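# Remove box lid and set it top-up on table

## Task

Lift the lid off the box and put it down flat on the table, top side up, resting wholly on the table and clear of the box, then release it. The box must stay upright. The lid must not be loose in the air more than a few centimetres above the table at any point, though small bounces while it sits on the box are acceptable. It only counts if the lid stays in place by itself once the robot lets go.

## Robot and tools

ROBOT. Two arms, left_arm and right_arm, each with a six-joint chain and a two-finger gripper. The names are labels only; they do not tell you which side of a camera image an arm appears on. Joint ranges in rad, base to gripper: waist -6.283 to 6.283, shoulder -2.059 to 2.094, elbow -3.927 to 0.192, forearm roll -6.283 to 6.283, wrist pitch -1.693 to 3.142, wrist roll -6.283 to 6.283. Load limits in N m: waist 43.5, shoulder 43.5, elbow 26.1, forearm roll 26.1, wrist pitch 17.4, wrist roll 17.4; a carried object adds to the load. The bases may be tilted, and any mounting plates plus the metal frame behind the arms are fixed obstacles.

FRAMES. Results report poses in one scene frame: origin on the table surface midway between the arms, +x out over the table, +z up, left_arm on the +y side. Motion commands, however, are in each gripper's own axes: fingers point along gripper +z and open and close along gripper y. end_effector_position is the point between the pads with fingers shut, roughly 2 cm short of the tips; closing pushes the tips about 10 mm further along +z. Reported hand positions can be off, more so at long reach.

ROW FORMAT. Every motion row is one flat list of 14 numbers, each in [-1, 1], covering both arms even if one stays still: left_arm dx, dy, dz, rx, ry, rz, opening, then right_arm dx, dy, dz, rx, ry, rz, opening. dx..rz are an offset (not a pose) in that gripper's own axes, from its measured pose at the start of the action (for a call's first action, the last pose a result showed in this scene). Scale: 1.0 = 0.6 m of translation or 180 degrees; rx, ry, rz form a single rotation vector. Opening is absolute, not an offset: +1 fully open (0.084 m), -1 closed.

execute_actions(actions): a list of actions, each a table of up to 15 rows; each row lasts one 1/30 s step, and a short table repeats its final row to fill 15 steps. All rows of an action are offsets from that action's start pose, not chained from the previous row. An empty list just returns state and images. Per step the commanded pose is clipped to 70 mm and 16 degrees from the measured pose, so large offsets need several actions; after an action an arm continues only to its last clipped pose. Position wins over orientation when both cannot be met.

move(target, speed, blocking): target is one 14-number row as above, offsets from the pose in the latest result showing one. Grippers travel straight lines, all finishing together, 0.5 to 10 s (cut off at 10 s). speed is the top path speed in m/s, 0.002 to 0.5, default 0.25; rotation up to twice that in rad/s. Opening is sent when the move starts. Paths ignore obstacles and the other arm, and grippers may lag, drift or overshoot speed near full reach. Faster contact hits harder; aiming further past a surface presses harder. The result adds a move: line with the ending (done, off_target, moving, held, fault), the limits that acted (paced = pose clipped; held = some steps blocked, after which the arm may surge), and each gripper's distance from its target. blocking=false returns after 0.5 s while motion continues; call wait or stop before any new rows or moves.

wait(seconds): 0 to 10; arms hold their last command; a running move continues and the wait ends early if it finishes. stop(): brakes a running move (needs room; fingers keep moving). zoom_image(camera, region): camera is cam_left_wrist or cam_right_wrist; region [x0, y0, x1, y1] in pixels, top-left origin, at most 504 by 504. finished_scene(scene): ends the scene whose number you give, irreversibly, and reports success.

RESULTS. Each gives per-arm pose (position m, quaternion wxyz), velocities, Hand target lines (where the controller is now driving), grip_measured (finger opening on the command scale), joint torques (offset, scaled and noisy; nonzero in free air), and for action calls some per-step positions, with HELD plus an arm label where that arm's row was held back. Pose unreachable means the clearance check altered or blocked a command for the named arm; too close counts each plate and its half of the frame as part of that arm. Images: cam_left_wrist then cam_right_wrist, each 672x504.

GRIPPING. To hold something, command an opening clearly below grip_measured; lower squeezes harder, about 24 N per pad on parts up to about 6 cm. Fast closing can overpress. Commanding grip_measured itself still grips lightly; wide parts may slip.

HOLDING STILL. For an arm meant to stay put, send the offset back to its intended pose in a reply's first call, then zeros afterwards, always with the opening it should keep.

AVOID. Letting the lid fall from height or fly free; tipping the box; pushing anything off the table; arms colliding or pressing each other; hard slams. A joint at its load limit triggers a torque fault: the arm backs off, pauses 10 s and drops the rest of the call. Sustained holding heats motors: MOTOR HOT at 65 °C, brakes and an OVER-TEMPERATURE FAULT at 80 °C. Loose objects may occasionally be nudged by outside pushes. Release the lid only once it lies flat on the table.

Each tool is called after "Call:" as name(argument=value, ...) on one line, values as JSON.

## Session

Call:
execute_actions(actions=[])

Scene clock: 0.00 s.
left_arm: end_effector_position=(+0.6766, +0.3957, +0.2796) grip_measured=+1.00 end_effector_quat_wxyz=(+0.300, +0.291, +0.751, -0.511) end_effector_velocity=(+0.000, -0.001, -0.000) end_effector_angular_velocity=(-0.001, +0.001, -0.000) | right_arm: end_effector_position=(+0.5492, -0.4679, +0.1817) grip_measured=+1.00 end_effector_quat_wxyz=(-0.005, +0.923, +0.013, +0.385) end_effector_velocity=(-0.000, -0.000, -0.000) end_effector_angular_velocity=(-0.001, +0.001, -0.000)
Joint positions: left_arm=[-0.125  0.535 -2.401 -0.319  1.531  4.103  0.084] | right_arm=[ 0.493 -0.405 -0.468 -1.899  1.005  1.416  0.084]
Joint velocities: left_arm=[-0.     0.001 -0.    -0.001  0.    -0.001  0.   ] | right_arm=[-0.    -0.     0.001  0.     0.001  0.     0.   ]
Joint torques (N m, as the arm reports them, + toward a larger angle): no reading
Hand target (left_arm): +0.677, +0.396, +0.280; +0.300, +0.291, +0.751, -0.511
Hand target (right_arm): +0.549, -0.468, +0.182; -0.005, +0.923, +0.013, +0.385

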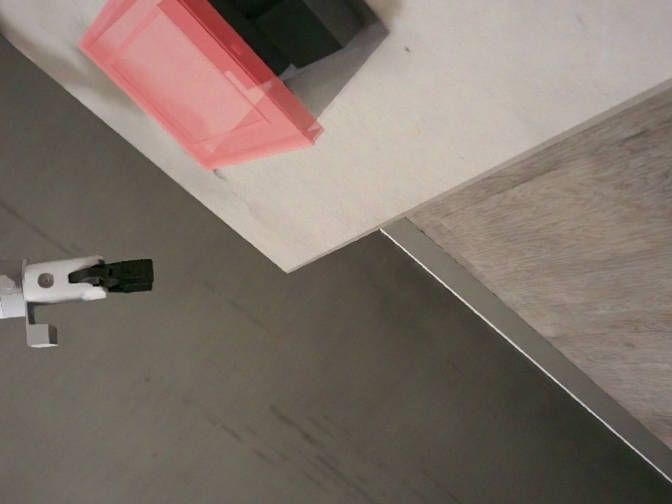

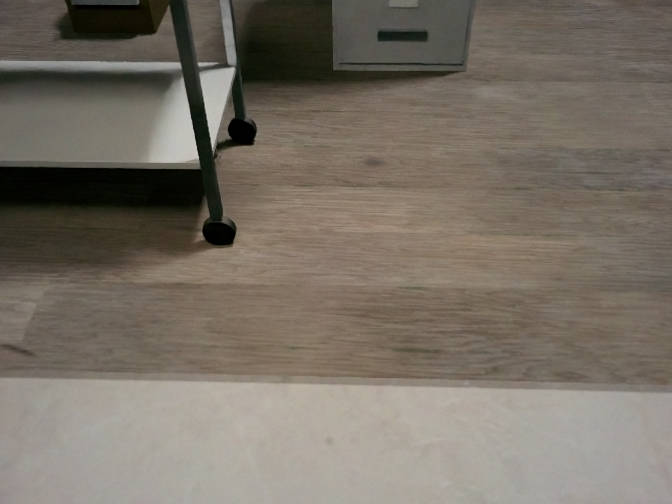

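Call:
zoom_image(camera="cam_left_wrist", region=[60, 0, 420, 200])

Region (60, 0, 420, 200) of cam_left_wrist's 672x504 image, scaled by 1.400, with more detail than that image has.

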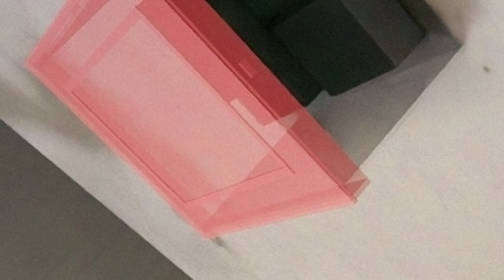

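Call:
move(target=[0.1025,-0.1418,0.3633,-0.1179,0.1747,-0.207,0.2, -0.129,-0.4752,-0.2265,0.1778,-0.2117,0.1601,0.2], speed=0.35)

Scene clock: 83.43 s.
left_arm: end_effector_position=(+0.6067, +0.1724, +0.2202) grip_measured=+0.19 end_effector_quat_wxyz=(-0.037, +0.106, +0.933, -0.341) end_effector_velocity=(-0.002, -0.003, -0.001) end_effector_angular_velocity=(+0.005, +0.007, -0.005) | right_arm: end_effector_position=(+0.3910, -0.1863, +0.2232) grip_measured=+0.19 end_effector_quat_wxyz=(-0.342, +0.933, -0.106, +0.039) end_effector_velocity=(+0.000, +0.002, +0.001) end_effector_angular_velocity=(+0.005, +0.002, -0.002)
Joint positions: left_arm=[-0.471  0.582 -1.912  0.321  1.338  2.983  0.052] | right_arm=[ 0.743  0.113 -0.636 -1.178  0.552  1.826  0.052]
Joint velocities: left_arm=[-0.003  0.009 -0.006  0.002  0.007 -0.005  0.   ] | right_arm=[ 0.     0.006 -0.004 -0.002 -0.005  0.007  0.   ]
Joint torques (N m, as the arm reports them, + toward a larger angle): left_arm=[-26.13 -12.79 -12.39  -0.15  -1.14  -0.17] | right_arm=[14.41 -8.75 -7.79 -1.12 -2.21 -0.12]
Hand target (left_arm): +0.607, +0.172, +0.220; -0.037, +0.106, +0.934, -0.340
Hand target (right_arm): +0.391, -0.186, +0.223; -0.342, +0.933, -0.106, +0.039
Off the commanded pose (left_arm): 0.001 m, 0 deg.
Off the commanded pose (right_arm): 0.002 m, 0 deg.
move: done

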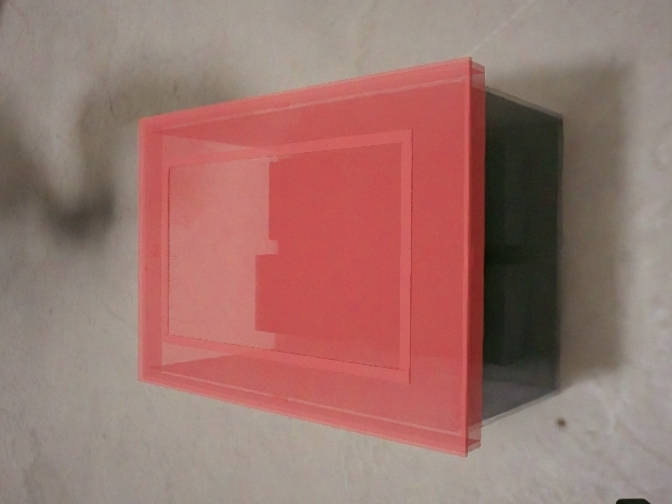

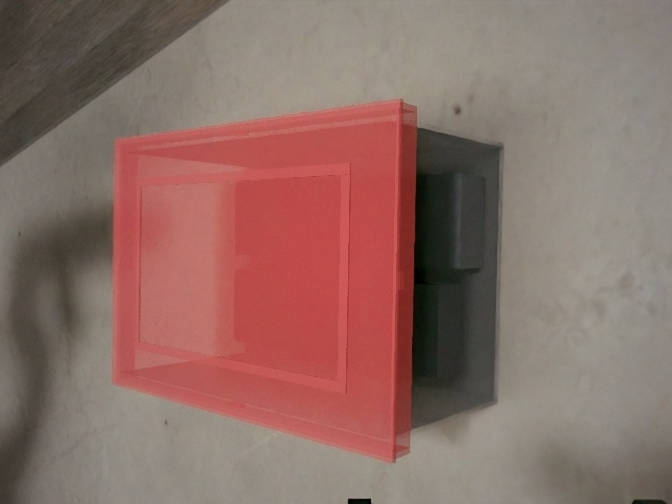

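Call:
zoom_image(camera="cam_left_wrist", region=[390, 40, 510, 160])

Call:
zoom_image(camera="cam_left_wrist", region=[390, 350, 510, 470])

Call:
zoom_image(camera="cam_right_wrist", region=[325, 80, 445, 200])

Call:
zoom_image(camera="cam_right_wrist", region=[325, 360, 445, 480])

Region (390, 40, 510, 160) of cam_left_wrist's 672x504 image, scaled by 4.200, with more detail than that image has.

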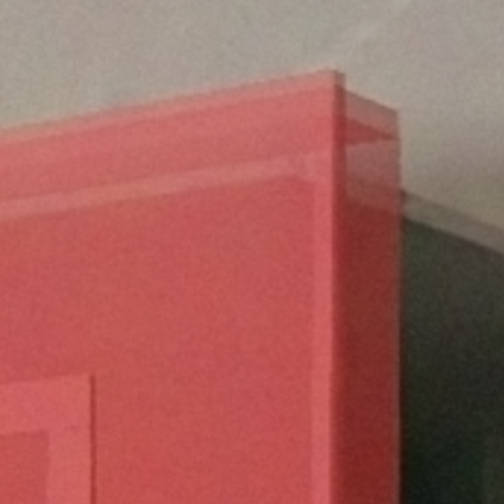

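Region (390, 350, 510, 470) of cam_left_wrist's 672x504 image, scaled by 4.200, with more detail than that image has.

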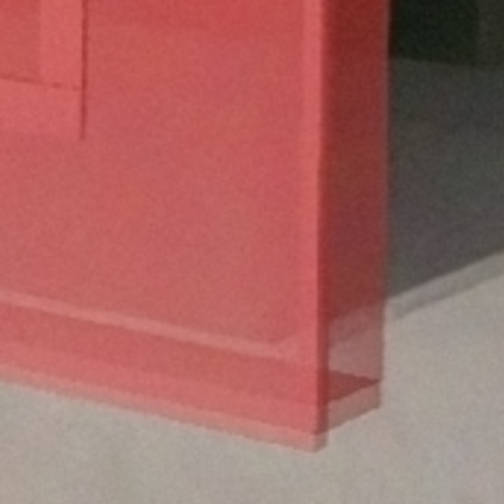

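Region (325, 80, 445, 200) of cam_right_wrist's 672x504 image, scaled by 4.200, with more detail than that image has.

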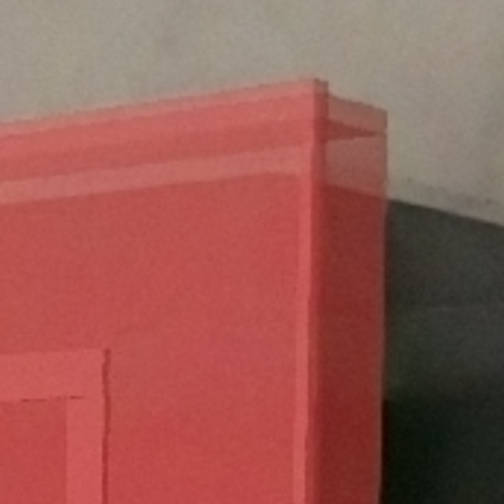

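Region (325, 360, 445, 480) of cam_right_wrist's 672x504 image, scaled by 4.200, with more detail than that image has.

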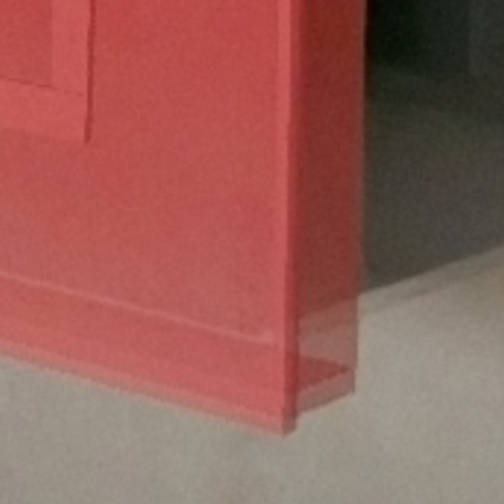

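Call:
move(target=[0.1092,0.0182,0.224,0,0.0057,0.0068,0.2, 0.093,-0.0277,0.2628,0,0.0057,0.0068,0.2], speed=0.15)

Scene clock: 183.50 s.
left_arm: end_effector_position=(+0.5257, +0.1108, +0.1106) grip_measured=+0.19 end_effector_quat_wxyz=(-0.041, +0.119, +0.932, -0.340) end_effector_velocity=(-0.002, -0.002, -0.002) end_effector_angular_velocity=(+0.001, +0.003, -0.003) | right_arm: end_effector_position=(+0.4708, -0.0880, +0.1128) grip_measured=+0.19 end_effector_quat_wxyz=(-0.341, +0.931, -0.119, +0.044) end_effector_velocity=(+0.001, +0.001, -0.002) end_effector_angular_velocity=(-0.001, +0.000, +0.000)
Joint positions: left_arm=[-0.368  0.471 -1.376  0.392  0.924  2.941  0.052] | right_arm=[ 0.511  0.649 -1.084 -1.539  0.436  2.012  0.052]
Joint velocities: left_arm=[ 0.001  0.003  0.005  0.001 -0.003 -0.002 -0.   ] | right_arm=[-0.002  0.007 -0.007 -0.001 -0.    -0.001  0.   ]
Joint torques (N m, as the arm reports them, + toward a larger angle): left_arm=[-23.85 -12.61 -10.99   0.19  -1.28  -0.2 ] | right_arm=[ 21.83 -15.12  -5.29  -0.87  -2.22  -0.01]
Hand target (left_arm): +0.526, +0.111, +0.110; -0.041, +0.120, +0.932, -0.340
Hand target (right_arm): +0.471, -0.088, +0.112; -0.341, +0.931, -0.119, +0.044
Off the commanded pose (left_arm): 0.001 m, 0 deg.
Off the commanded pose (right_arm): 0.001 m, 0 deg.
move: done

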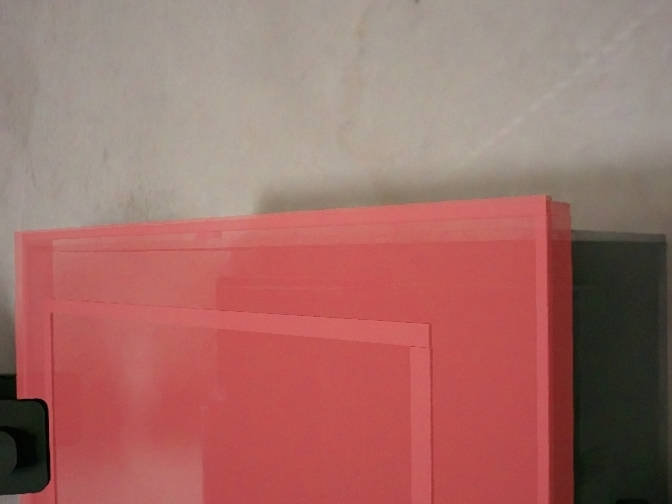

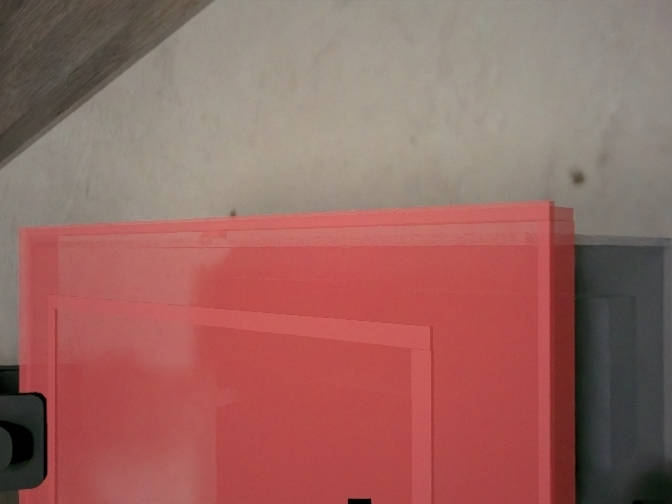

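Call:
execute_actions(actions=[])

Call:
zoom_image(camera="cam_left_wrist", region=[400, 180, 600, 380])

Call:
zoom_image(camera="cam_right_wrist", region=[400, 180, 600, 380])

Call:
zoom_image(camera="cam_left_wrist", region=[320, 464, 672, 504])

Call:
zoom_image(camera="cam_right_wrist", region=[320, 464, 672, 504])

Scene clock: 192.83 s.
left_arm: end_effector_position=(+0.5255, +0.1107, +0.1104) grip_measured=+0.19 end_effector_quat_wxyz=(-0.041, +0.120, +0.932, -0.340) end_effector_velocity=(-0.000, -0.000, -0.000) end_effector_angular_velocity=(+0.000, -0.000, -0.001) | right_arm: end_effector_position=(+0.4708, -0.0878, +0.1125) grip_measured=+0.19 end_effector_quat_wxyz=(-0.341, +0.931, -0.119, +0.044) end_effector_velocity=(+0.000, +0.000, +0.000) end_effector_angular_velocity=(-0.000, +0.000, -0.001)
Joint positions: left_arm=[-0.368  0.471 -1.375  0.392  0.924  2.941  0.052] | right_arm=[ 0.51   0.65  -1.084 -1.539  0.436  2.012  0.052]
Joint velocities: left_arm=[-0.     0.     0.     0.     0.     0.001 -0.   ] | right_arm=[ 0.001  0.001 -0.001 -0.     0.001  0.002 -0.   ]
Joint torques (N m, as the arm reports them, + toward a larger angle): left_arm=[-23.56 -12.51 -11.09   0.3   -1.15  -0.15] | right_arm=[ 21.76 -15.19  -5.29  -0.83  -2.22  -0.11]
Hand target (left_arm): +0.526, +0.111, +0.110; -0.041, +0.120, +0.932, -0.340
Hand target (right_arm): +0.471, -0.088, +0.112; -0.341, +0.931, -0.119, +0.044
Off the commanded pose (left_arm): 0.000 m, 0 deg.
Off the commanded pose (right_arm): 0.001 m, 0 deg.

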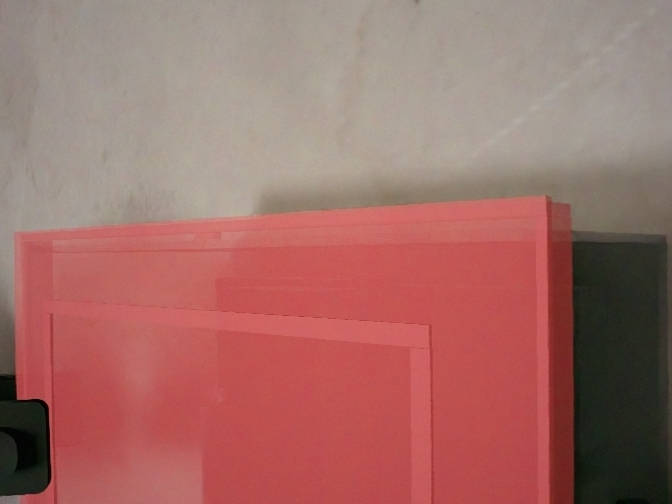

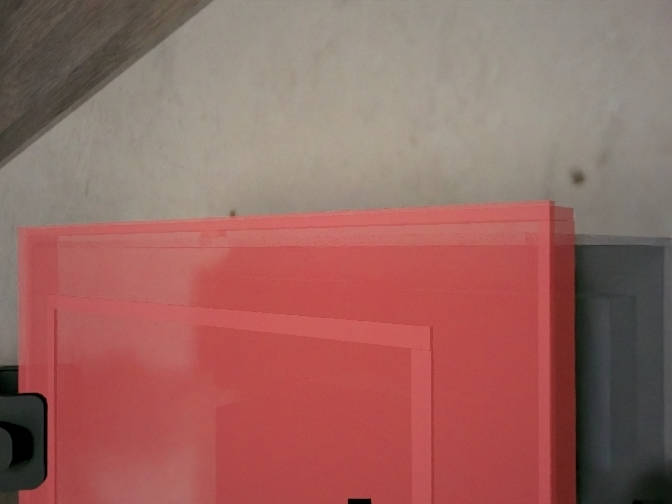

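Region (400, 180, 600, 380) of cam_left_wrist's 672x504 image, scaled by 2.520, with more detail than that image has.

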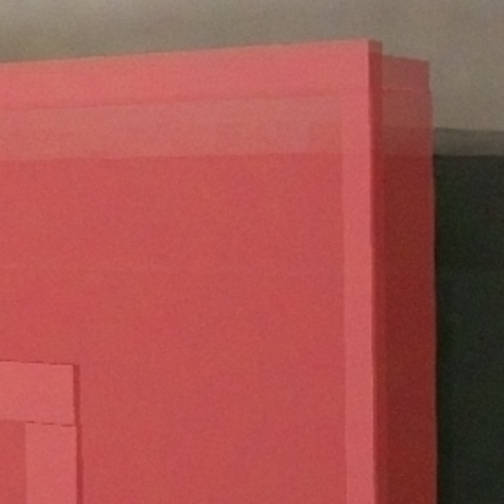

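Region (400, 180, 600, 380) of cam_right_wrist's 672x504 image, scaled by 2.520, with more detail than that image has.

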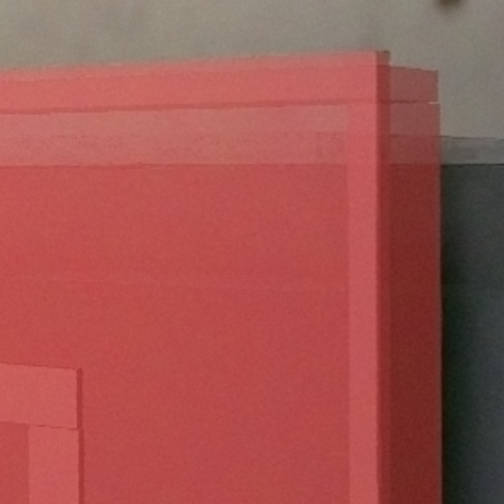

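Region (320, 464, 672, 504) of cam_left_wrist's 672x504 image, scaled by 1.432, with more detail than that image has; it fills the top 57 rows of this view, and the rest is white.

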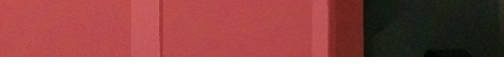

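Region (320, 464, 672, 504) of cam_right_wrist's 672x504 image, scaled by 1.432, with more detail than that image has; it fills the top 57 rows of this view, and the rest is white.

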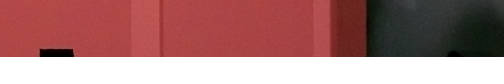

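Call:
execute_actions(actions=[[[0,0,-0.0005,0,0,0,0.17,0,-0.001,-0.001,0,0,0,0.17],[0,0,-0.001,0,0,0,0.14,0,-0.002,-0.002,0,0,0,0.14],[0,0,-0.0013,0,0,0,0.11,0,-0.003,-0.003,0,0,0,0.11],[0,0,-0.0013,0,0,0,0.08,0,-0.0042,-0.003,0,0,0,0.08],[0,0,-0.0013,0,0,0,0.05,0,-0.0042,-0.003,0,0,0,0.05],[0,0,-0.0013,0,0,0,0.02,0,-0.0042,-0.003,0,0,0,0.02],[0,0,-0.0013,0,0,0,-0.01,0,-0.0042,-0.003,0,0,0,-0.01],[0,0,-0.0013,0,0,0,-0.04,0,-0.0042,-0.003,0,0,0,-0.04],[0,0,-0.0013,0,0,0,-0.07,0,-0.0042,-0.003,0,0,0,-0.07],[0,0,-0.0013,0,0,0,-0.09,0,-0.0042,-0.003,0,0,0,-0.09],[0,0,-0.0013,0,0,0,-0.11,0,-0.0042,-0.003,0,0,0,-0.11],[0,0,-0.0013,0,0,0,-0.13,0,-0.0042,-0.003,0,0,0,-0.13],[0,0,-0.0013,0,0,0,-0.15,0,-0.0042,-0.003,0,0,0,-0.15],[0,0,-0.0013,0,0,0,-0.165,0,-0.0042,-0.003,0,0,0,-0.165],[0,0,-0.0013,0,0,0,-0.18,0,-0.0042,-0.003,0,0,0,-0.18]],[[0,0,0,0,0,0,-0.19,0,0,0,0,0,0,-0.19],[0,0,0,0,0,0,-0.205,0,0,0,0,0,0,-0.205],[0,0,0,0,0,0,-0.22,0,0,0,0,0,0,-0.22],[0,0,0,0,0,0,-0.235,0,0,0,0,0,0,-0.235],[0,0,0,0,0,0,-0.25,0,0,0,0,0,0,-0.25],[0,0,0,0,0,0,-0.265,0,0,0,0,0,0,-0.265],[0,0,0,0,0,0,-0.28,0,0,0,0,0,0,-0.28],[0,0,0,0,0,0,-0.295,0,0,0,0,0,0,-0.295],[0,0,0,0,0,0,-0.31,0,0,0,0,0,0,-0.31],[0,0,0,0,0,0,-0.32,0,0,0,0,0,0,-0.32],[0,0,0,0,0,0,-0.33,0,0,0,0,0,0,-0.33]]])

Scene clock: 232.63 s.
left_arm: end_effector_position=(+0.5257, +0.1113, +0.1110) grip_measured=-0.28 end_effector_quat_wxyz=(-0.041, +0.120, +0.932, -0.340) end_effector_velocity=(-0.001, -0.001, -0.001) end_effector_angular_velocity=(+0.001, +0.001, -0.001) | right_arm: end_effector_position=(+0.4711, -0.0869, +0.1156) grip_measured=-0.28 end_effector_quat_wxyz=(-0.341, +0.931, -0.119, +0.044) end_effector_velocity=(-0.001, -0.000, -0.000) end_effector_angular_velocity=(-0.000, +0.001, +0.001)
Joint positions: left_arm=[-0.368  0.47  -1.376  0.391  0.925  2.941  0.032] | right_arm=[ 0.517  0.648 -1.086 -1.528  0.438  2.006  0.032]
Joint velocities: left_arm=[-0.     0.002  0.     0.001 -0.    -0.001  0.   ] | right_arm=[ 0.    -0.     0.002 -0.     0.     0.001 -0.   ]
Joint torques (N m, as the arm reports them, + toward a larger angle): left_arm=[-24.02 -12.1  -10.66   0.23  -1.31  -0.13] | right_arm=[ 20.72 -15.22  -4.98  -0.77  -1.54  -0.01]
Hand target (left_arm): +0.526, +0.111, +0.111; -0.041, +0.120, +0.932, -0.340
Hand target (right_arm): +0.471, -0.087, +0.115; -0.341, +0.931, -0.119, +0.044
Off the commanded pose (left_arm): 0.000 m, 0 deg.
Off the commanded pose (right_arm): 0.000 m, 0 deg.
Step readings (end_effector_position; steps 1 to 15: 1st action; 16 to 30: 2nd action):
0: left_arm (+0.5255, +0.1107, +0.1104) | right_arm (+0.4708, -0.0878, +0.1125)
1: left_arm (+0.5255, +0.1107, +0.1104) | right_arm (+0.4708, -0.0878, +0.1125)
2: left_arm (+0.5255, +0.1107, +0.1104) | right_arm (+0.4708, -0.0878, +0.1126)
4: left_arm (+0.5255, +0.1108, +0.1106) | right_arm (+0.4707, -0.0877, +0.1134)
8: left_arm (+0.5257, +0.1111, +0.1109) | right_arm (+0.4710, -0.0872, +0.1152)
15: left_arm (+0.5256, +0.1111, +0.1110) | right_arm (+0.4710, -0.0870, +0.1154)
16: left_arm (+0.5256, +0.1111, +0.1110) | right_arm (+0.4710, -0.0870, +0.1154)
17: left_arm (+0.5256, +0.1111, +0.1110) | right_arm (+0.4710, -0.0870, +0.1154)
19: left_arm (+0.5256, +0.1111, +0.1110) | right_arm (+0.4710, -0.0871, +0.1154)
23: left_arm (+0.5257, +0.1112, +0.1110) | right_arm (+0.4711, -0.0869, +0.1157)
30: end_effector_position above

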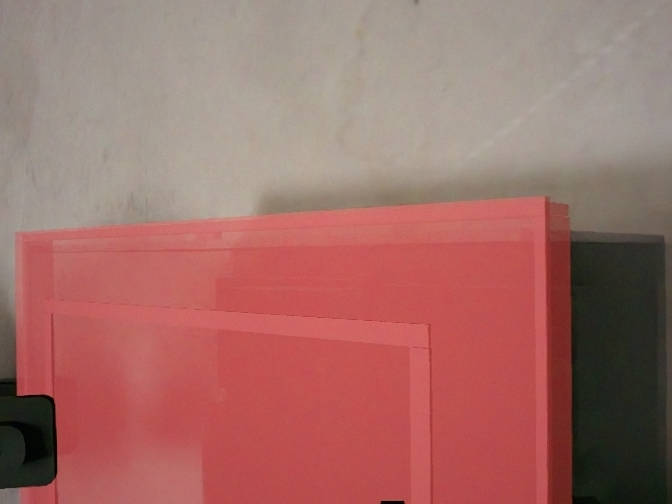

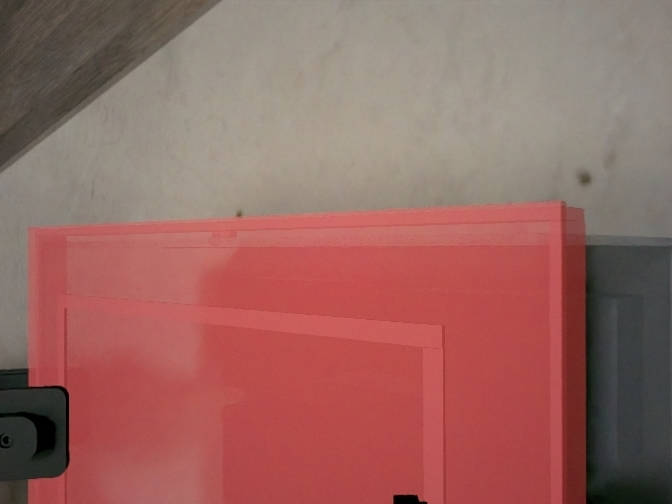

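Call:
move(target=[-0.0001,-0.0123,-0.0136,0,0,0,-0.34, 0,-0.0123,-0.0136,0,0,0,-0.34], speed=0.015)

Scene clock: 256.23 s.
left_arm: end_effector_position=(+0.5259, +0.1111, +0.1221) grip_measured=-0.28 end_effector_quat_wxyz=(-0.041, +0.119, +0.932, -0.340) end_effector_velocity=(-0.000, +0.000, +0.001) end_effector_angular_velocity=(+0.000, +0.002, +0.001) | right_arm: end_effector_position=(+0.4712, -0.0867, +0.1263) grip_measured=-0.28 end_effector_quat_wxyz=(-0.341, +0.931, -0.119, +0.044) end_effector_velocity=(-0.001, +0.001, +0.001) end_effector_angular_velocity=(-0.000, -0.001, +0.004)
Joint positions: left_arm=[-0.386  0.461 -1.38   0.386  0.943  2.931  0.032] | right_arm=[ 0.538  0.635 -1.082 -1.49   0.448  1.986  0.032]
Joint velocities: left_arm=[-0.001 -0.001 -0.    -0.001  0.002 -0.002  0.   ] | right_arm=[ 0.004  0.     0.     0.006  0.001 -0.005  0.   ]
Joint torques (N m, as the arm reports them, + toward a larger angle): left_arm=[-25.39 -12.38 -11.28  -0.13  -1.49  -0.21] | right_arm=[ 24.4  -15.26  -6.66  -1.24  -3.97  -0.1 ]
Hand target (left_arm): +0.526, +0.111, +0.122; -0.041, +0.120, +0.932, -0.340
Hand target (right_arm): +0.471, -0.087, +0.127; -0.341, +0.931, -0.119, +0.044
Off the commanded pose (left_arm): 0.000 m, 0 deg.
Off the commanded pose (right_arm): 0.000 m, 0 deg.
move: done

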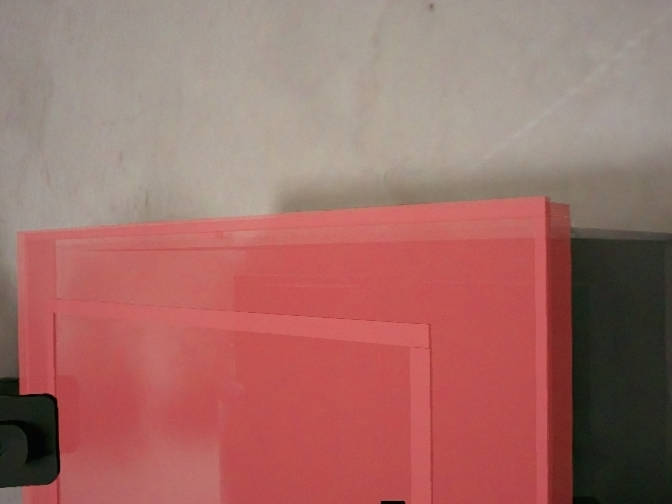

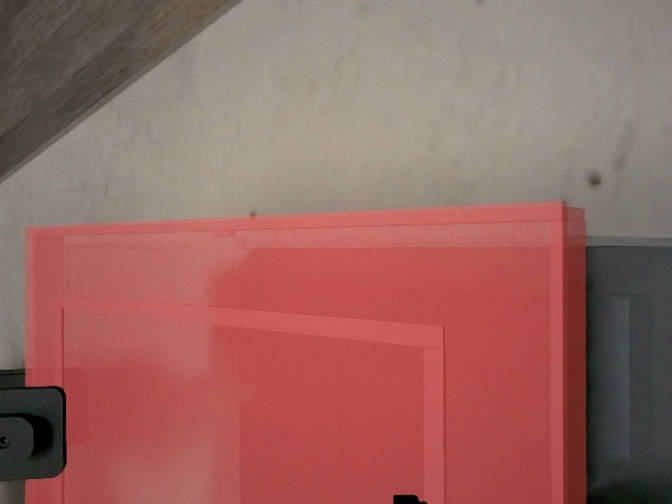

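Call:
move(target=[-0.0001,-0.0086,-0.0102,0,0,0,-0.34, 0,-0.009,-0.0106,0,0,0,-0.34], speed=0.015)

Scene clock: 267.67 s.
left_arm: end_effector_position=(+0.5264, +0.1113, +0.1306) grip_measured=-0.28 end_effector_quat_wxyz=(-0.040, +0.119, +0.932, -0.340) end_effector_velocity=(-0.005, -0.002, -0.005) end_effector_angular_velocity=(+0.005, +0.012, -0.009) | right_arm: end_effector_position=(+0.4718, -0.0863, +0.1356) grip_measured=-0.28 end_effector_quat_wxyz=(-0.342, +0.931, -0.119, +0.045) end_effector_velocity=(-0.004, -0.002, -0.005) end_effector_angular_velocity=(-0.013, +0.009, +0.003)
Joint positions: left_arm=[-0.399  0.454 -1.385  0.382  0.956  2.924  0.032] | right_arm=[ 0.556  0.624 -1.08  -1.462  0.455  1.97   0.032]
Joint velocities: left_arm=[ 0.004  0.005  0.006  0.001  0.005 -0.002 -0.   ] | right_arm=[-0.003 -0.     0.008  0.007  0.009 -0.004  0.   ]
Joint torques (N m, as the arm reports them, + toward a larger angle): left_arm=[-25.81  -9.93  -8.86  -0.28  -1.19  -0.21] | right_arm=[ 23.12 -14.07  -6.14  -1.21  -3.34  -0.06]
Hand target (left_arm): +0.526, +0.111, +0.130; -0.041, +0.119, +0.932, -0.340
Hand target (right_arm): +0.471, -0.087, +0.135; -0.341, +0.931, -0.119, +0.044
Off the commanded pose (left_arm): 0.001 m, 0 deg.
Off the commanded pose (right_arm): 0.001 m, 0 deg.
move: done

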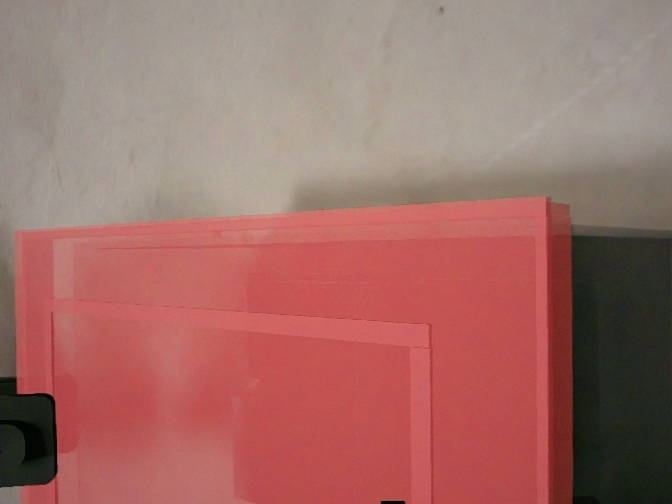

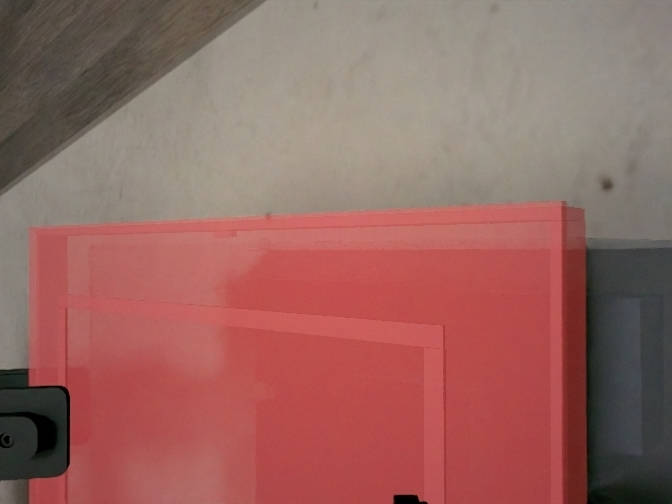

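Call:
move(target=[0.3,-0.01,-0.0115,0,0,0,-0.34, -0.3,-0.008,-0.0095,0,0,0,-0.34], speed=0.09)

Scene clock: 313.17 s.
left_arm: end_effector_position=(+0.3525, +0.1563, +0.1389) grip_measured=-0.28 end_effector_quat_wxyz=(-0.040, +0.119, +0.932, -0.341) end_effector_velocity=(-0.003, +0.001, +0.000) end_effector_angular_velocity=(+0.000, +0.000, -0.000) | right_arm: end_effector_position=(+0.2974, -0.0399, +0.1441) grip_measured=-0.28 end_effector_quat_wxyz=(-0.343, +0.931, -0.119, +0.044) end_effector_velocity=(-0.002, +0.001, +0.000) end_effector_angular_velocity=(-0.000, +0.000, -0.001)
Joint positions: left_arm=[-0.399 -0.108 -0.658  0.436  0.804  2.84   0.032] | right_arm=[ 0.825  0.739 -0.892 -1.753  0.548  2.594  0.032]
Joint velocities: left_arm=[ 0.    -0.009  0.009  0.     0.    -0.    -0.   ] | right_arm=[ 0.006  0.003  0.001 -0.     0.002  0.008 -0.   ]
Joint torques (N m, as the arm reports them, + toward a larger angle): left_arm=[-15.19  -5.19  -8.02  -0.07  -1.58  -0.22] | right_arm=[ 18.37 -14.93  -8.4   -1.23  -2.25  -0.08]
Hand target (left_arm): +0.352, +0.157, +0.139; -0.040, +0.119, +0.932, -0.341
Hand target (right_arm): +0.297, -0.040, +0.144; -0.343, +0.931, -0.119, +0.044
Off the commanded pose (left_arm): 0.001 m, 0 deg.
Off the commanded pose (right_arm): 0.002 m, 0 deg.
move: done

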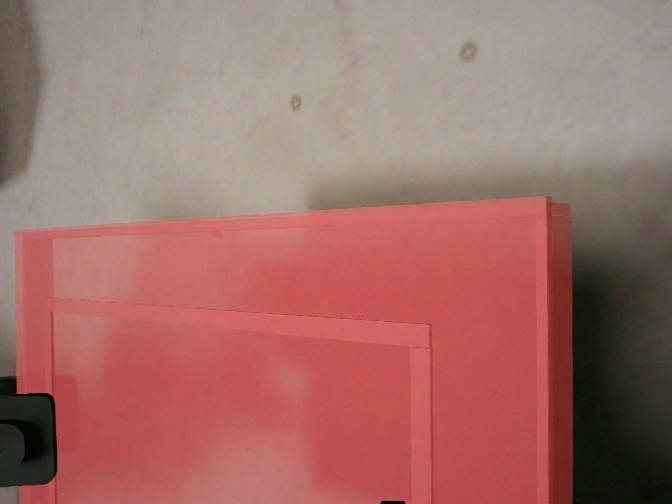

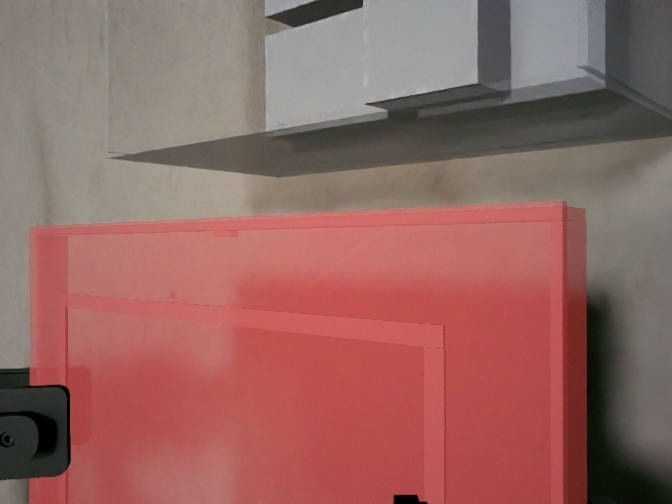

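Call:
move(target=[0.0011,0.1102,0.1315,0,0,0,-0.34, 0,0.1117,0.1327,0,0,0,-0.34], speed=0.08)

Scene clock: 330.93 s.
left_arm: end_effector_position=(+0.3525, +0.1562, +0.0363) grip_measured=-0.28 end_effector_quat_wxyz=(-0.040, +0.119, +0.932, -0.341) end_effector_velocity=(+0.000, -0.000, -0.002) end_effector_angular_velocity=(+0.000, -0.000, +0.002) | right_arm: end_effector_position=(+0.2974, -0.0399, +0.0397) grip_measured=-0.28 end_effector_quat_wxyz=(-0.342, +0.931, -0.119, +0.044) end_effector_velocity=(-0.000, +0.000, -0.002) end_effector_angular_velocity=(+0.001, -0.002, +0.002)
Joint positions: left_arm=[-0.147  0.06  -0.648  0.568  0.573  2.924  0.032] | right_arm=[ 0.604  0.91  -0.948 -2.152  0.572  2.807  0.032]
Joint velocities: left_arm=[ 0.005  0.005 -0.002  0.004 -0.005 -0.001  0.   ] | right_arm=[-0.004  0.004 -0.001 -0.011  0.001  0.004  0.   ]
Joint torques (N m, as the arm reports them, + toward a larger angle): left_arm=[-16.61  -7.89  -4.26   0.25  -1.73  -0.4 ] | right_arm=[ 20.   -14.22  -5.02  -1.31  -1.85  -0.26]
Hand target (left_arm): +0.352, +0.156, +0.036; -0.040, +0.119, +0.932, -0.341
Hand target (right_arm): +0.297, -0.040, +0.039; -0.342, +0.931, -0.119, +0.044
Off the commanded pose (left_arm): 0.000 m, 0 deg.
Off the commanded pose (right_arm): 0.001 m, 0 deg.
move: done

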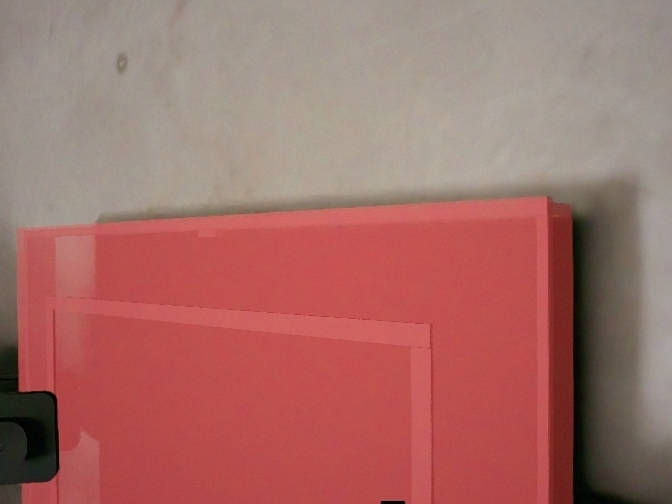

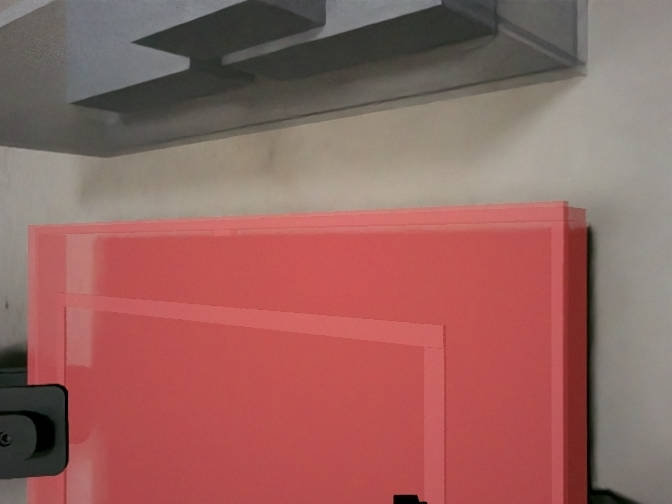

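Call:
move(target=[0,0.0064,0.0076,0,0,0,-0.34, 0,0.0067,0.0079,0,0,0,-0.34], speed=0.015)

Scene clock: 337.40 s.
left_arm: end_effector_position=(+0.3523, +0.1560, +0.0305) grip_measured=-0.28 end_effector_quat_wxyz=(-0.040, +0.119, +0.932, -0.341) end_effector_velocity=(+0.001, +0.001, -0.001) end_effector_angular_velocity=(+0.000, -0.003, +0.001) | right_arm: end_effector_position=(+0.2974, -0.0399, +0.0337) grip_measured=-0.28 end_effector_quat_wxyz=(-0.342, +0.931, -0.119, +0.044) end_effector_velocity=(+0.001, -0.000, -0.001) end_effector_angular_velocity=(+0.001, -0.001, -0.000)
Joint positions: left_arm=[-0.133  0.072 -0.651  0.577  0.561  2.927  0.032] | right_arm=[ 0.591  0.92  -0.953 -2.173  0.574  2.815  0.032]
Joint velocities: left_arm=[ 0.004  0.002 -0.002  0.003 -0.004  0.002 -0.   ] | right_arm=[-0.004  0.002 -0.001 -0.007  0.001  0.002 -0.   ]
Joint torques (N m, as the arm reports them, + toward a larger angle): left_arm=[-17.41  -7.24  -2.96   0.07  -1.82  -0.36] | right_arm=[ 20.23 -13.79  -5.24  -1.49  -1.97  -0.19]
Hand target (left_arm): +0.353, +0.156, +0.030; -0.040, +0.119, +0.932, -0.341
Hand target (right_arm): +0.297, -0.040, +0.033; -0.342, +0.931, -0.119, +0.044
Off the commanded pose (left_arm): 0.000 m, 0 deg.
Off the commanded pose (right_arm): 0.000 m, 0 deg.
move: done

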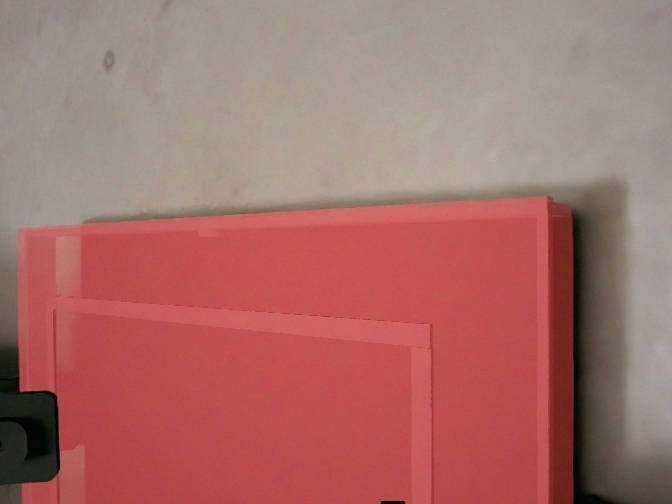

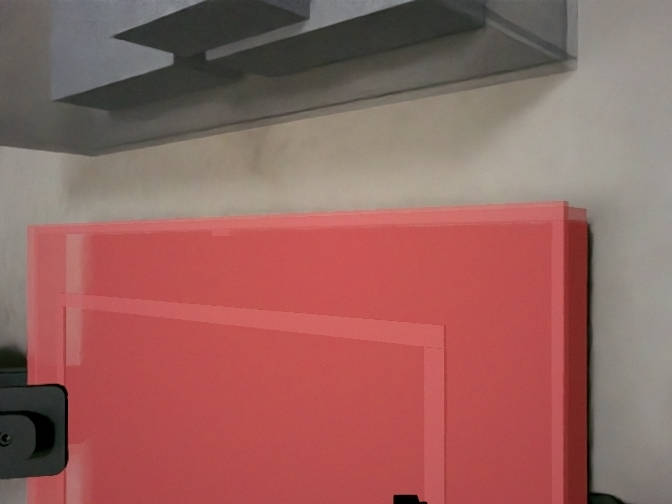

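Call:
execute_actions(actions=[[[0,0,0,0,0,0,-0.3,0,0,0,0,0,0,-0.32],[0,-0.0003,-0.0003,0,0,0,-0.28,0,0,0,0,0,0,-0.32],[0,-0.0006,-0.0007,0,0,0,-0.26,0,0,0,0,0,0,-0.32],[0,-0.0009,-0.001,0,0,0,-0.24,0,0,0,0,0,0,-0.32],[0,-0.0012,-0.0014,0,0,0,-0.22,0,0,0,0,0,0,-0.32],[0,-0.0015,-0.0017,0,0,0,-0.2,0,0,0,0,0,0,-0.32],[0,-0.0018,-0.0021,0,0,0,-0.18,0,0,0,0,0,0,-0.32],[0,-0.0021,-0.0024,0,0,0,-0.16,0,0,0,0,0,0,-0.32],[0,-0.0024,-0.0028,0,0,0,-0.14,0,0,0,0,0,0,-0.32],[0,-0.0027,-0.0031,0,0,0,-0.12,0,0,0,0,0,0,-0.32],[0,-0.003,-0.0035,0,0,0,-0.1,0,0,0,0,0,0,-0.32],[0,-0.0033,-0.0038,0,0,0,-0.08,0,0,0,0,0,0,-0.32],[0,-0.0036,-0.0042,0,0,0,-0.06,0,0,0,0,0,0,-0.32],[0,-0.0039,-0.0045,0,0,0,-0.04,0,0,0,0,0,0,-0.32],[0,-0.0042,-0.0049,0,0,0,-0.02,0,0,0,0,0,0,-0.32]],[[0,-0.0009,-0.0011,0,0,0,0.0,0,0,0,0,0,0,-0.32],[0,-0.0012,-0.0014,0,0,0,0.02,0,0,0,0,0,0,-0.32],[0,-0.0015,-0.0018,0,0,0,0.04,0,0,0,0,0,0,-0.32],[0,-0.0018,-0.0021,0,0,0,0.06,0,0,0,0,0,0,-0.32],[0,-0.0021,-0.0025,0,0,0,0.08,0,0,0,0,0,0,-0.32],[0,-0.0024,-0.0028,0,0,0,0.1,0,0,0,0,0,0,-0.32],[0,-0.0027,-0.0032,0,0,0,0.12,0,0,0,0,0,0,-0.32],[0,-0.003,-0.0035,0,0,0,0.14,0,0,0,0,0,0,-0.32],[0,-0.0032,-0.0038,0,0,0,0.16,0,0,0,0,0,0,-0.32],[0,-0.0034,-0.0041,0,0,0,0.18,0,0,0,0,0,0,-0.32],[0,-0.0036,-0.0043,0,0,0,0.2,0,0,0,0,0,0,-0.32],[0,-0.0038,-0.0045,0,0,0,0.22,0,0,0,0,0,0,-0.32],[0,-0.004,-0.0047,0,0,0,0.24,0,0,0,0,0,0,-0.32],[0,-0.004,-0.0047,0,0,0,0.25,0,0,0,0,0,0,-0.32]]])

Scene clock: 369.57 s.
left_arm: end_effector_position=(+0.3520, +0.1555, +0.0368) grip_measured=+0.24 end_effector_quat_wxyz=(-0.040, +0.120, +0.932, -0.341) end_effector_velocity=(+0.000, -0.000, +0.004) end_effector_angular_velocity=(+0.000, -0.000, +0.000) | right_arm: end_effector_position=(+0.2975, -0.0398, +0.0337) grip_measured=-0.29 end_effector_quat_wxyz=(-0.342, +0.931, -0.119, +0.044) end_effector_velocity=(+0.001, +0.001, +0.001) end_effector_angular_velocity=(+0.000, -0.002, -0.001)
Joint positions: left_arm=[-0.149  0.059 -0.647  0.567  0.573  2.924  0.054] | right_arm=[ 0.591  0.92  -0.954 -2.173  0.574  2.815  0.032]
Joint velocities: left_arm=[-0.01  -0.008  0.002 -0.006  0.008 -0.003  0.007] | right_arm=[ 0.001 -0.    -0.002  0.001  0.001 -0.001 -0.   ]
Joint torques (N m, as the arm reports them, + toward a larger angle): left_arm=[-15.08  -9.24  -6.28   0.63  -1.21  -0.17] | right_arm=[ 19.07 -15.17  -3.94  -0.99  -1.42  -0.08]
Hand target (left_arm): +0.352, +0.156, +0.037; -0.040, +0.120, +0.932, -0.341
Hand target (right_arm): +0.297, -0.040, +0.034; -0.342, +0.931, -0.119, +0.044
Off the commanded pose (left_arm): 0.000 m, 0 deg.
Off the commanded pose (right_arm): 0.000 m, 0 deg.
Step readings (end_effector_position; steps 1 to 15: 1st action; 16 to 30: 2nd action):
0: left_arm (+0.3525, +0.1561, +0.0303) | right_arm (+0.2974, -0.0399, +0.0334)
1: left_arm (+0.3525, +0.1561, +0.0303) | right_arm (+0.2974, -0.0399, +0.0334)
2: left_arm (+0.3525, +0.1561, +0.0303) | right_arm (+0.2974, -0.0399, +0.0335)
4: left_arm (+0.3525, +0.1561, +0.0306) | right_arm (+0.2973, -0.0399, +0.0336)
8: left_arm (+0.3519, +0.1555, +0.0315) | right_arm (+0.2975, -0.0396, +0.0339)
15: left_arm (+0.3520, +0.1555, +0.0334) | right_arm (+0.2975, -0.0398, +0.0337)
16: left_arm (+0.3521, +0.1556, +0.0337) | right_arm (+0.2974, -0.0398, +0.0336)
17: left_arm (+0.3521, +0.1556, +0.0339) | right_arm (+0.2974, -0.0398, +0.0336)
19: left_arm (+0.3520, +0.1555, +0.0343) | right_arm (+0.2974, -0.0398, +0.0336)
23: left_arm (+0.3519, +0.1555, +0.0352) | right_arm (+0.2975, -0.0398, +0.0337)
30: end_effector_position above

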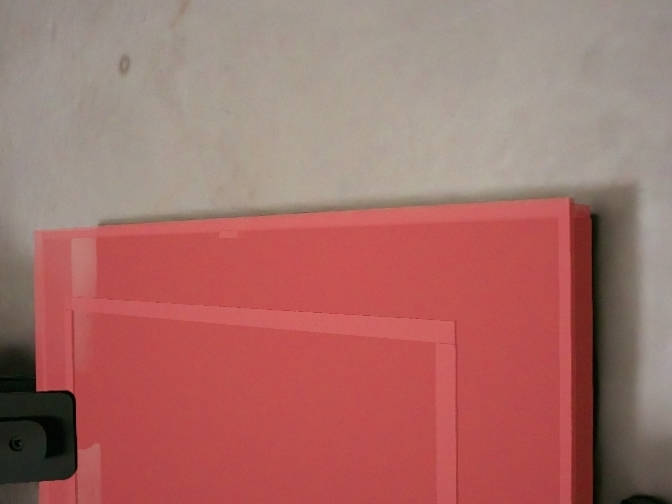

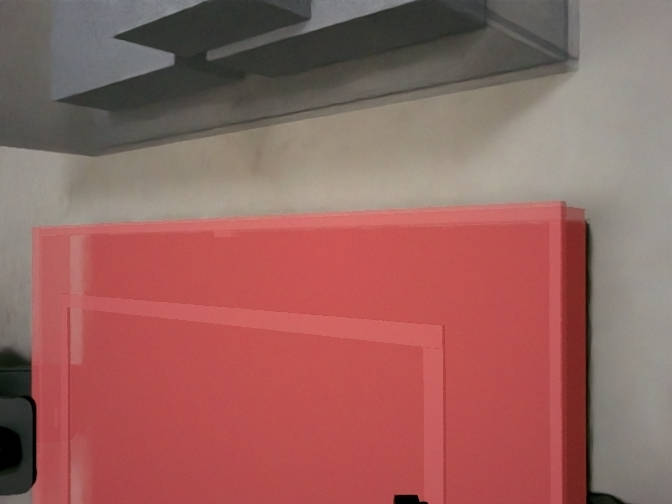

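Call:
execute_actions(actions=[[[0,0,-0.002,0,0,0,0.25,0,0,0,-0.0012,0,0,-0.32],[0,0,-0.004,0,0,0,0.25,0,0,0,-0.0024,0,0,-0.32],[0,0,-0.006,0,0,0,0.25,0,0,0,-0.0036,0,0,-0.32],[0,0,-0.008,0,0,0,0.25,0,0,0,-0.0048,0,0,-0.32],[0,0,-0.01,0,0,0,0.25,0,0,0,-0.006,0,0,-0.32],[0,0,-0.012,0,0,0,0.25,0,0,0,-0.0072,0,0,-0.32],[0,0,-0.014,0,0,0,0.25,0,0,0,-0.0084,0,0,-0.32],[0,0,-0.016,0,0,0,0.25,0,0,0,-0.0096,0,0,-0.32],[0,0,-0.018,0,0,0,0.25,0,0,0,-0.0108,0,0,-0.32],[0,0,-0.02,0,0,0,0.25,0,0,0,-0.012,0,0,-0.32],[0,0,-0.022,0,0,0,0.25,0,0,0,-0.013,0,0,-0.32],[0,0,-0.024,0,0,0,0.25,0,0,0,-0.014,0,0,-0.32],[0,0,-0.026,0,0,0,0.25,0,0,0,-0.015,0,0,-0.32],[0,0,-0.028,0,0,0,0.25,0,0,0,-0.0155,0,0,-0.32],[0,0,-0.03,0,0,0,0.25,0,0,0,-0.016,0,0,-0.32]]])

Call:
wait(seconds=0.4)

Scene clock: 385.60 s.
left_arm: end_effector_position=(+0.3542, +0.1640, +0.0471) grip_measured=+0.24 end_effector_quat_wxyz=(-0.040, +0.120, +0.932, -0.341) end_effector_velocity=(+0.006, +0.022, +0.027) end_effector_angular_velocity=(+0.000, -0.000, +0.000) | right_arm: end_effector_position=(+0.2975, -0.0397, +0.0337) grip_measured=-0.29 end_effector_quat_wxyz=(-0.324, +0.938, -0.120, +0.042) end_effector_velocity=(+0.001, +0.000, -0.000) end_effector_angular_velocity=(-0.082, +0.022, -0.000)
Joint positions: left_arm=[-0.165  0.021 -0.647  0.536  0.611  2.945  0.054] | right_arm=[ 0.607  0.926 -0.963 -2.084  0.587  2.752  0.032]
Joint velocities: left_arm=[-0.043 -0.099 -0.002 -0.078  0.1    0.053 -0.   ] | right_arm=[ 0.033  0.012 -0.023  0.189  0.028 -0.135 -0.   ]
Joint torques (N m, as the arm reports them, + toward a larger angle): left_arm=[-15.23  -9.07  -6.9    1.01  -1.17   0.08] | right_arm=[ 19.43 -15.09  -4.16  -1.43  -1.56   0.15]
Hand target (left_arm): +0.355, +0.167, +0.050; -0.040, +0.120, +0.932, -0.341
Hand target (right_arm): +0.297, -0.040, +0.034; -0.319, +0.939, -0.120, +0.041
Off the commanded pose (left_arm): 0.004 m, 0 deg.
Off the commanded pose (right_arm): 0.000 m, 1 deg.
Step readings (end_effector_position):
0: left_arm (+0.3519, +0.1555, +0.0371) | right_arm (+0.2975, -0.0398, +0.0337)
1: left_arm (+0.3519, +0.1556, +0.0371) | right_arm (+0.2975, -0.0398, +0.0337)
2: left_arm (+0.3519, +0.1557, +0.0372) | right_arm (+0.2975, -0.0398, +0.0336)
4: left_arm (+0.3520, +0.1564, +0.0380) | right_arm (+0.2974, -0.0398, +0.0336)
8: left_arm (+0.3529, +0.1590, +0.0410) | right_arm (+0.2975, -0.0398, +0.0337)
15: end_effector_position above

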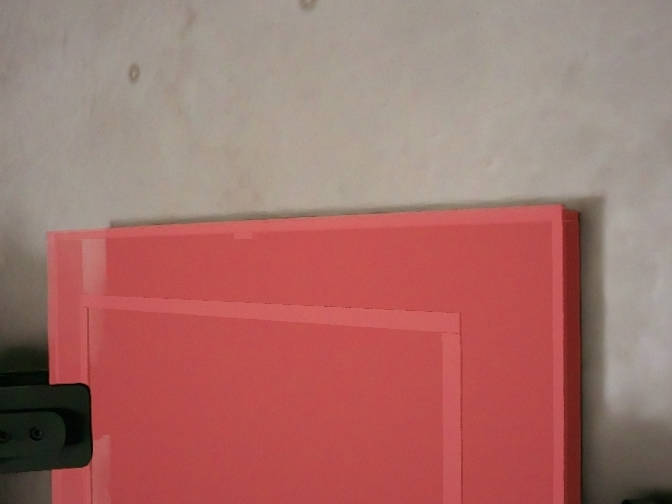

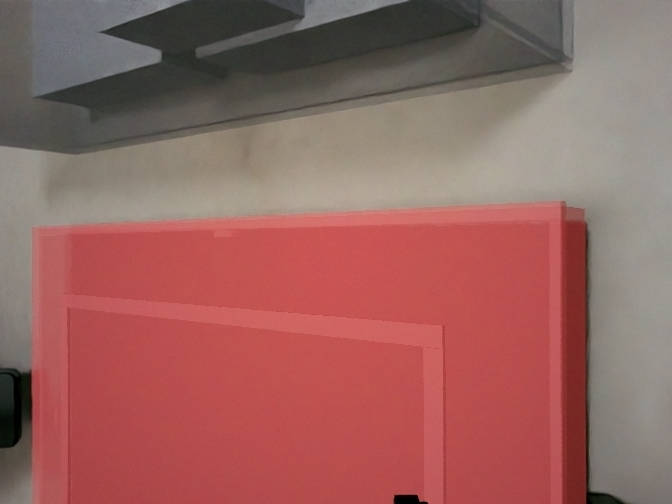

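Scene clock: 386.00 s.
left_arm: end_effector_position=(+0.3548, +0.1666, +0.0503) grip_measured=+0.24 end_effector_quat_wxyz=(-0.040, +0.120, +0.932, -0.341) end_effector_velocity=(+0.001, +0.001, +0.001) end_effector_angular_velocity=(-0.000, -0.001, +0.002) | right_arm: end_effector_position=(+0.2975, -0.0397, +0.0337) grip_measured=-0.28 end_effector_quat_wxyz=(-0.319, +0.939, -0.120, +0.041) end_effector_velocity=(+0.001, +0.000, +0.001) end_effector_angular_velocity=(-0.000, -0.001, -0.001)
Joint positions: left_arm=[-0.17   0.009 -0.648  0.527  0.623  2.951  0.054] | right_arm=[ 0.61   0.927 -0.965 -2.063  0.59   2.737  0.032]
Joint velocities: left_arm=[-0.001 -0.003 -0.    -0.002  0.002  0.001  0.   ] | right_arm=[ 0.001 -0.001 -0.001  0.003  0.    -0.002  0.   ]
Joint torques (N m, as the arm reports them, + toward a larger angle): left_arm=[-14.41  -9.06  -7.     0.59  -1.1   -0.16] | right_arm=[ 19.16 -15.21  -4.17  -0.84  -1.59   0.06]
Hand target (left_arm): +0.355, +0.167, +0.050; -0.040, +0.120, +0.932, -0.341
Hand target (right_arm): +0.297, -0.040, +0.034; -0.319, +0.939, -0.120, +0.041
Off the commanded pose (left_arm): 0.000 m, 0 deg.
Off the commanded pose (right_arm): 0.000 m, 0 deg.
wait: 0.40 s; at rest by 0.27 s

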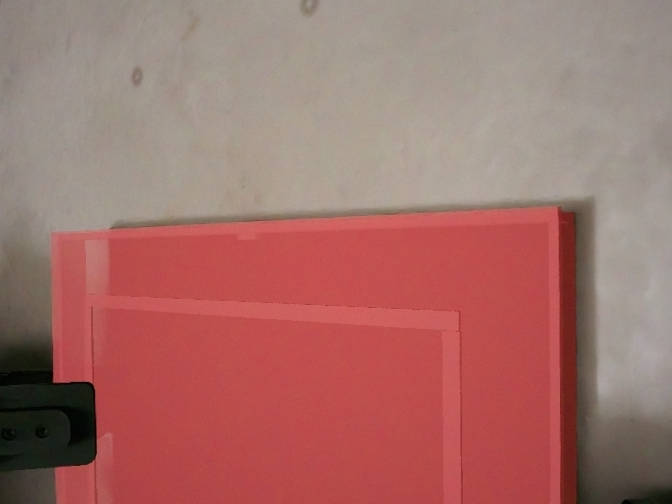

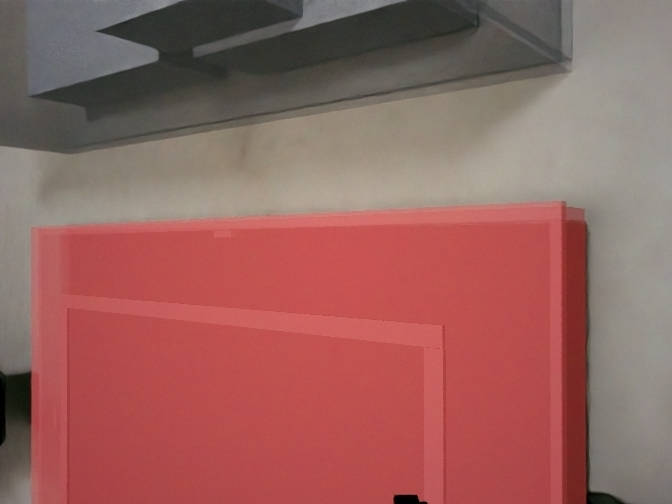

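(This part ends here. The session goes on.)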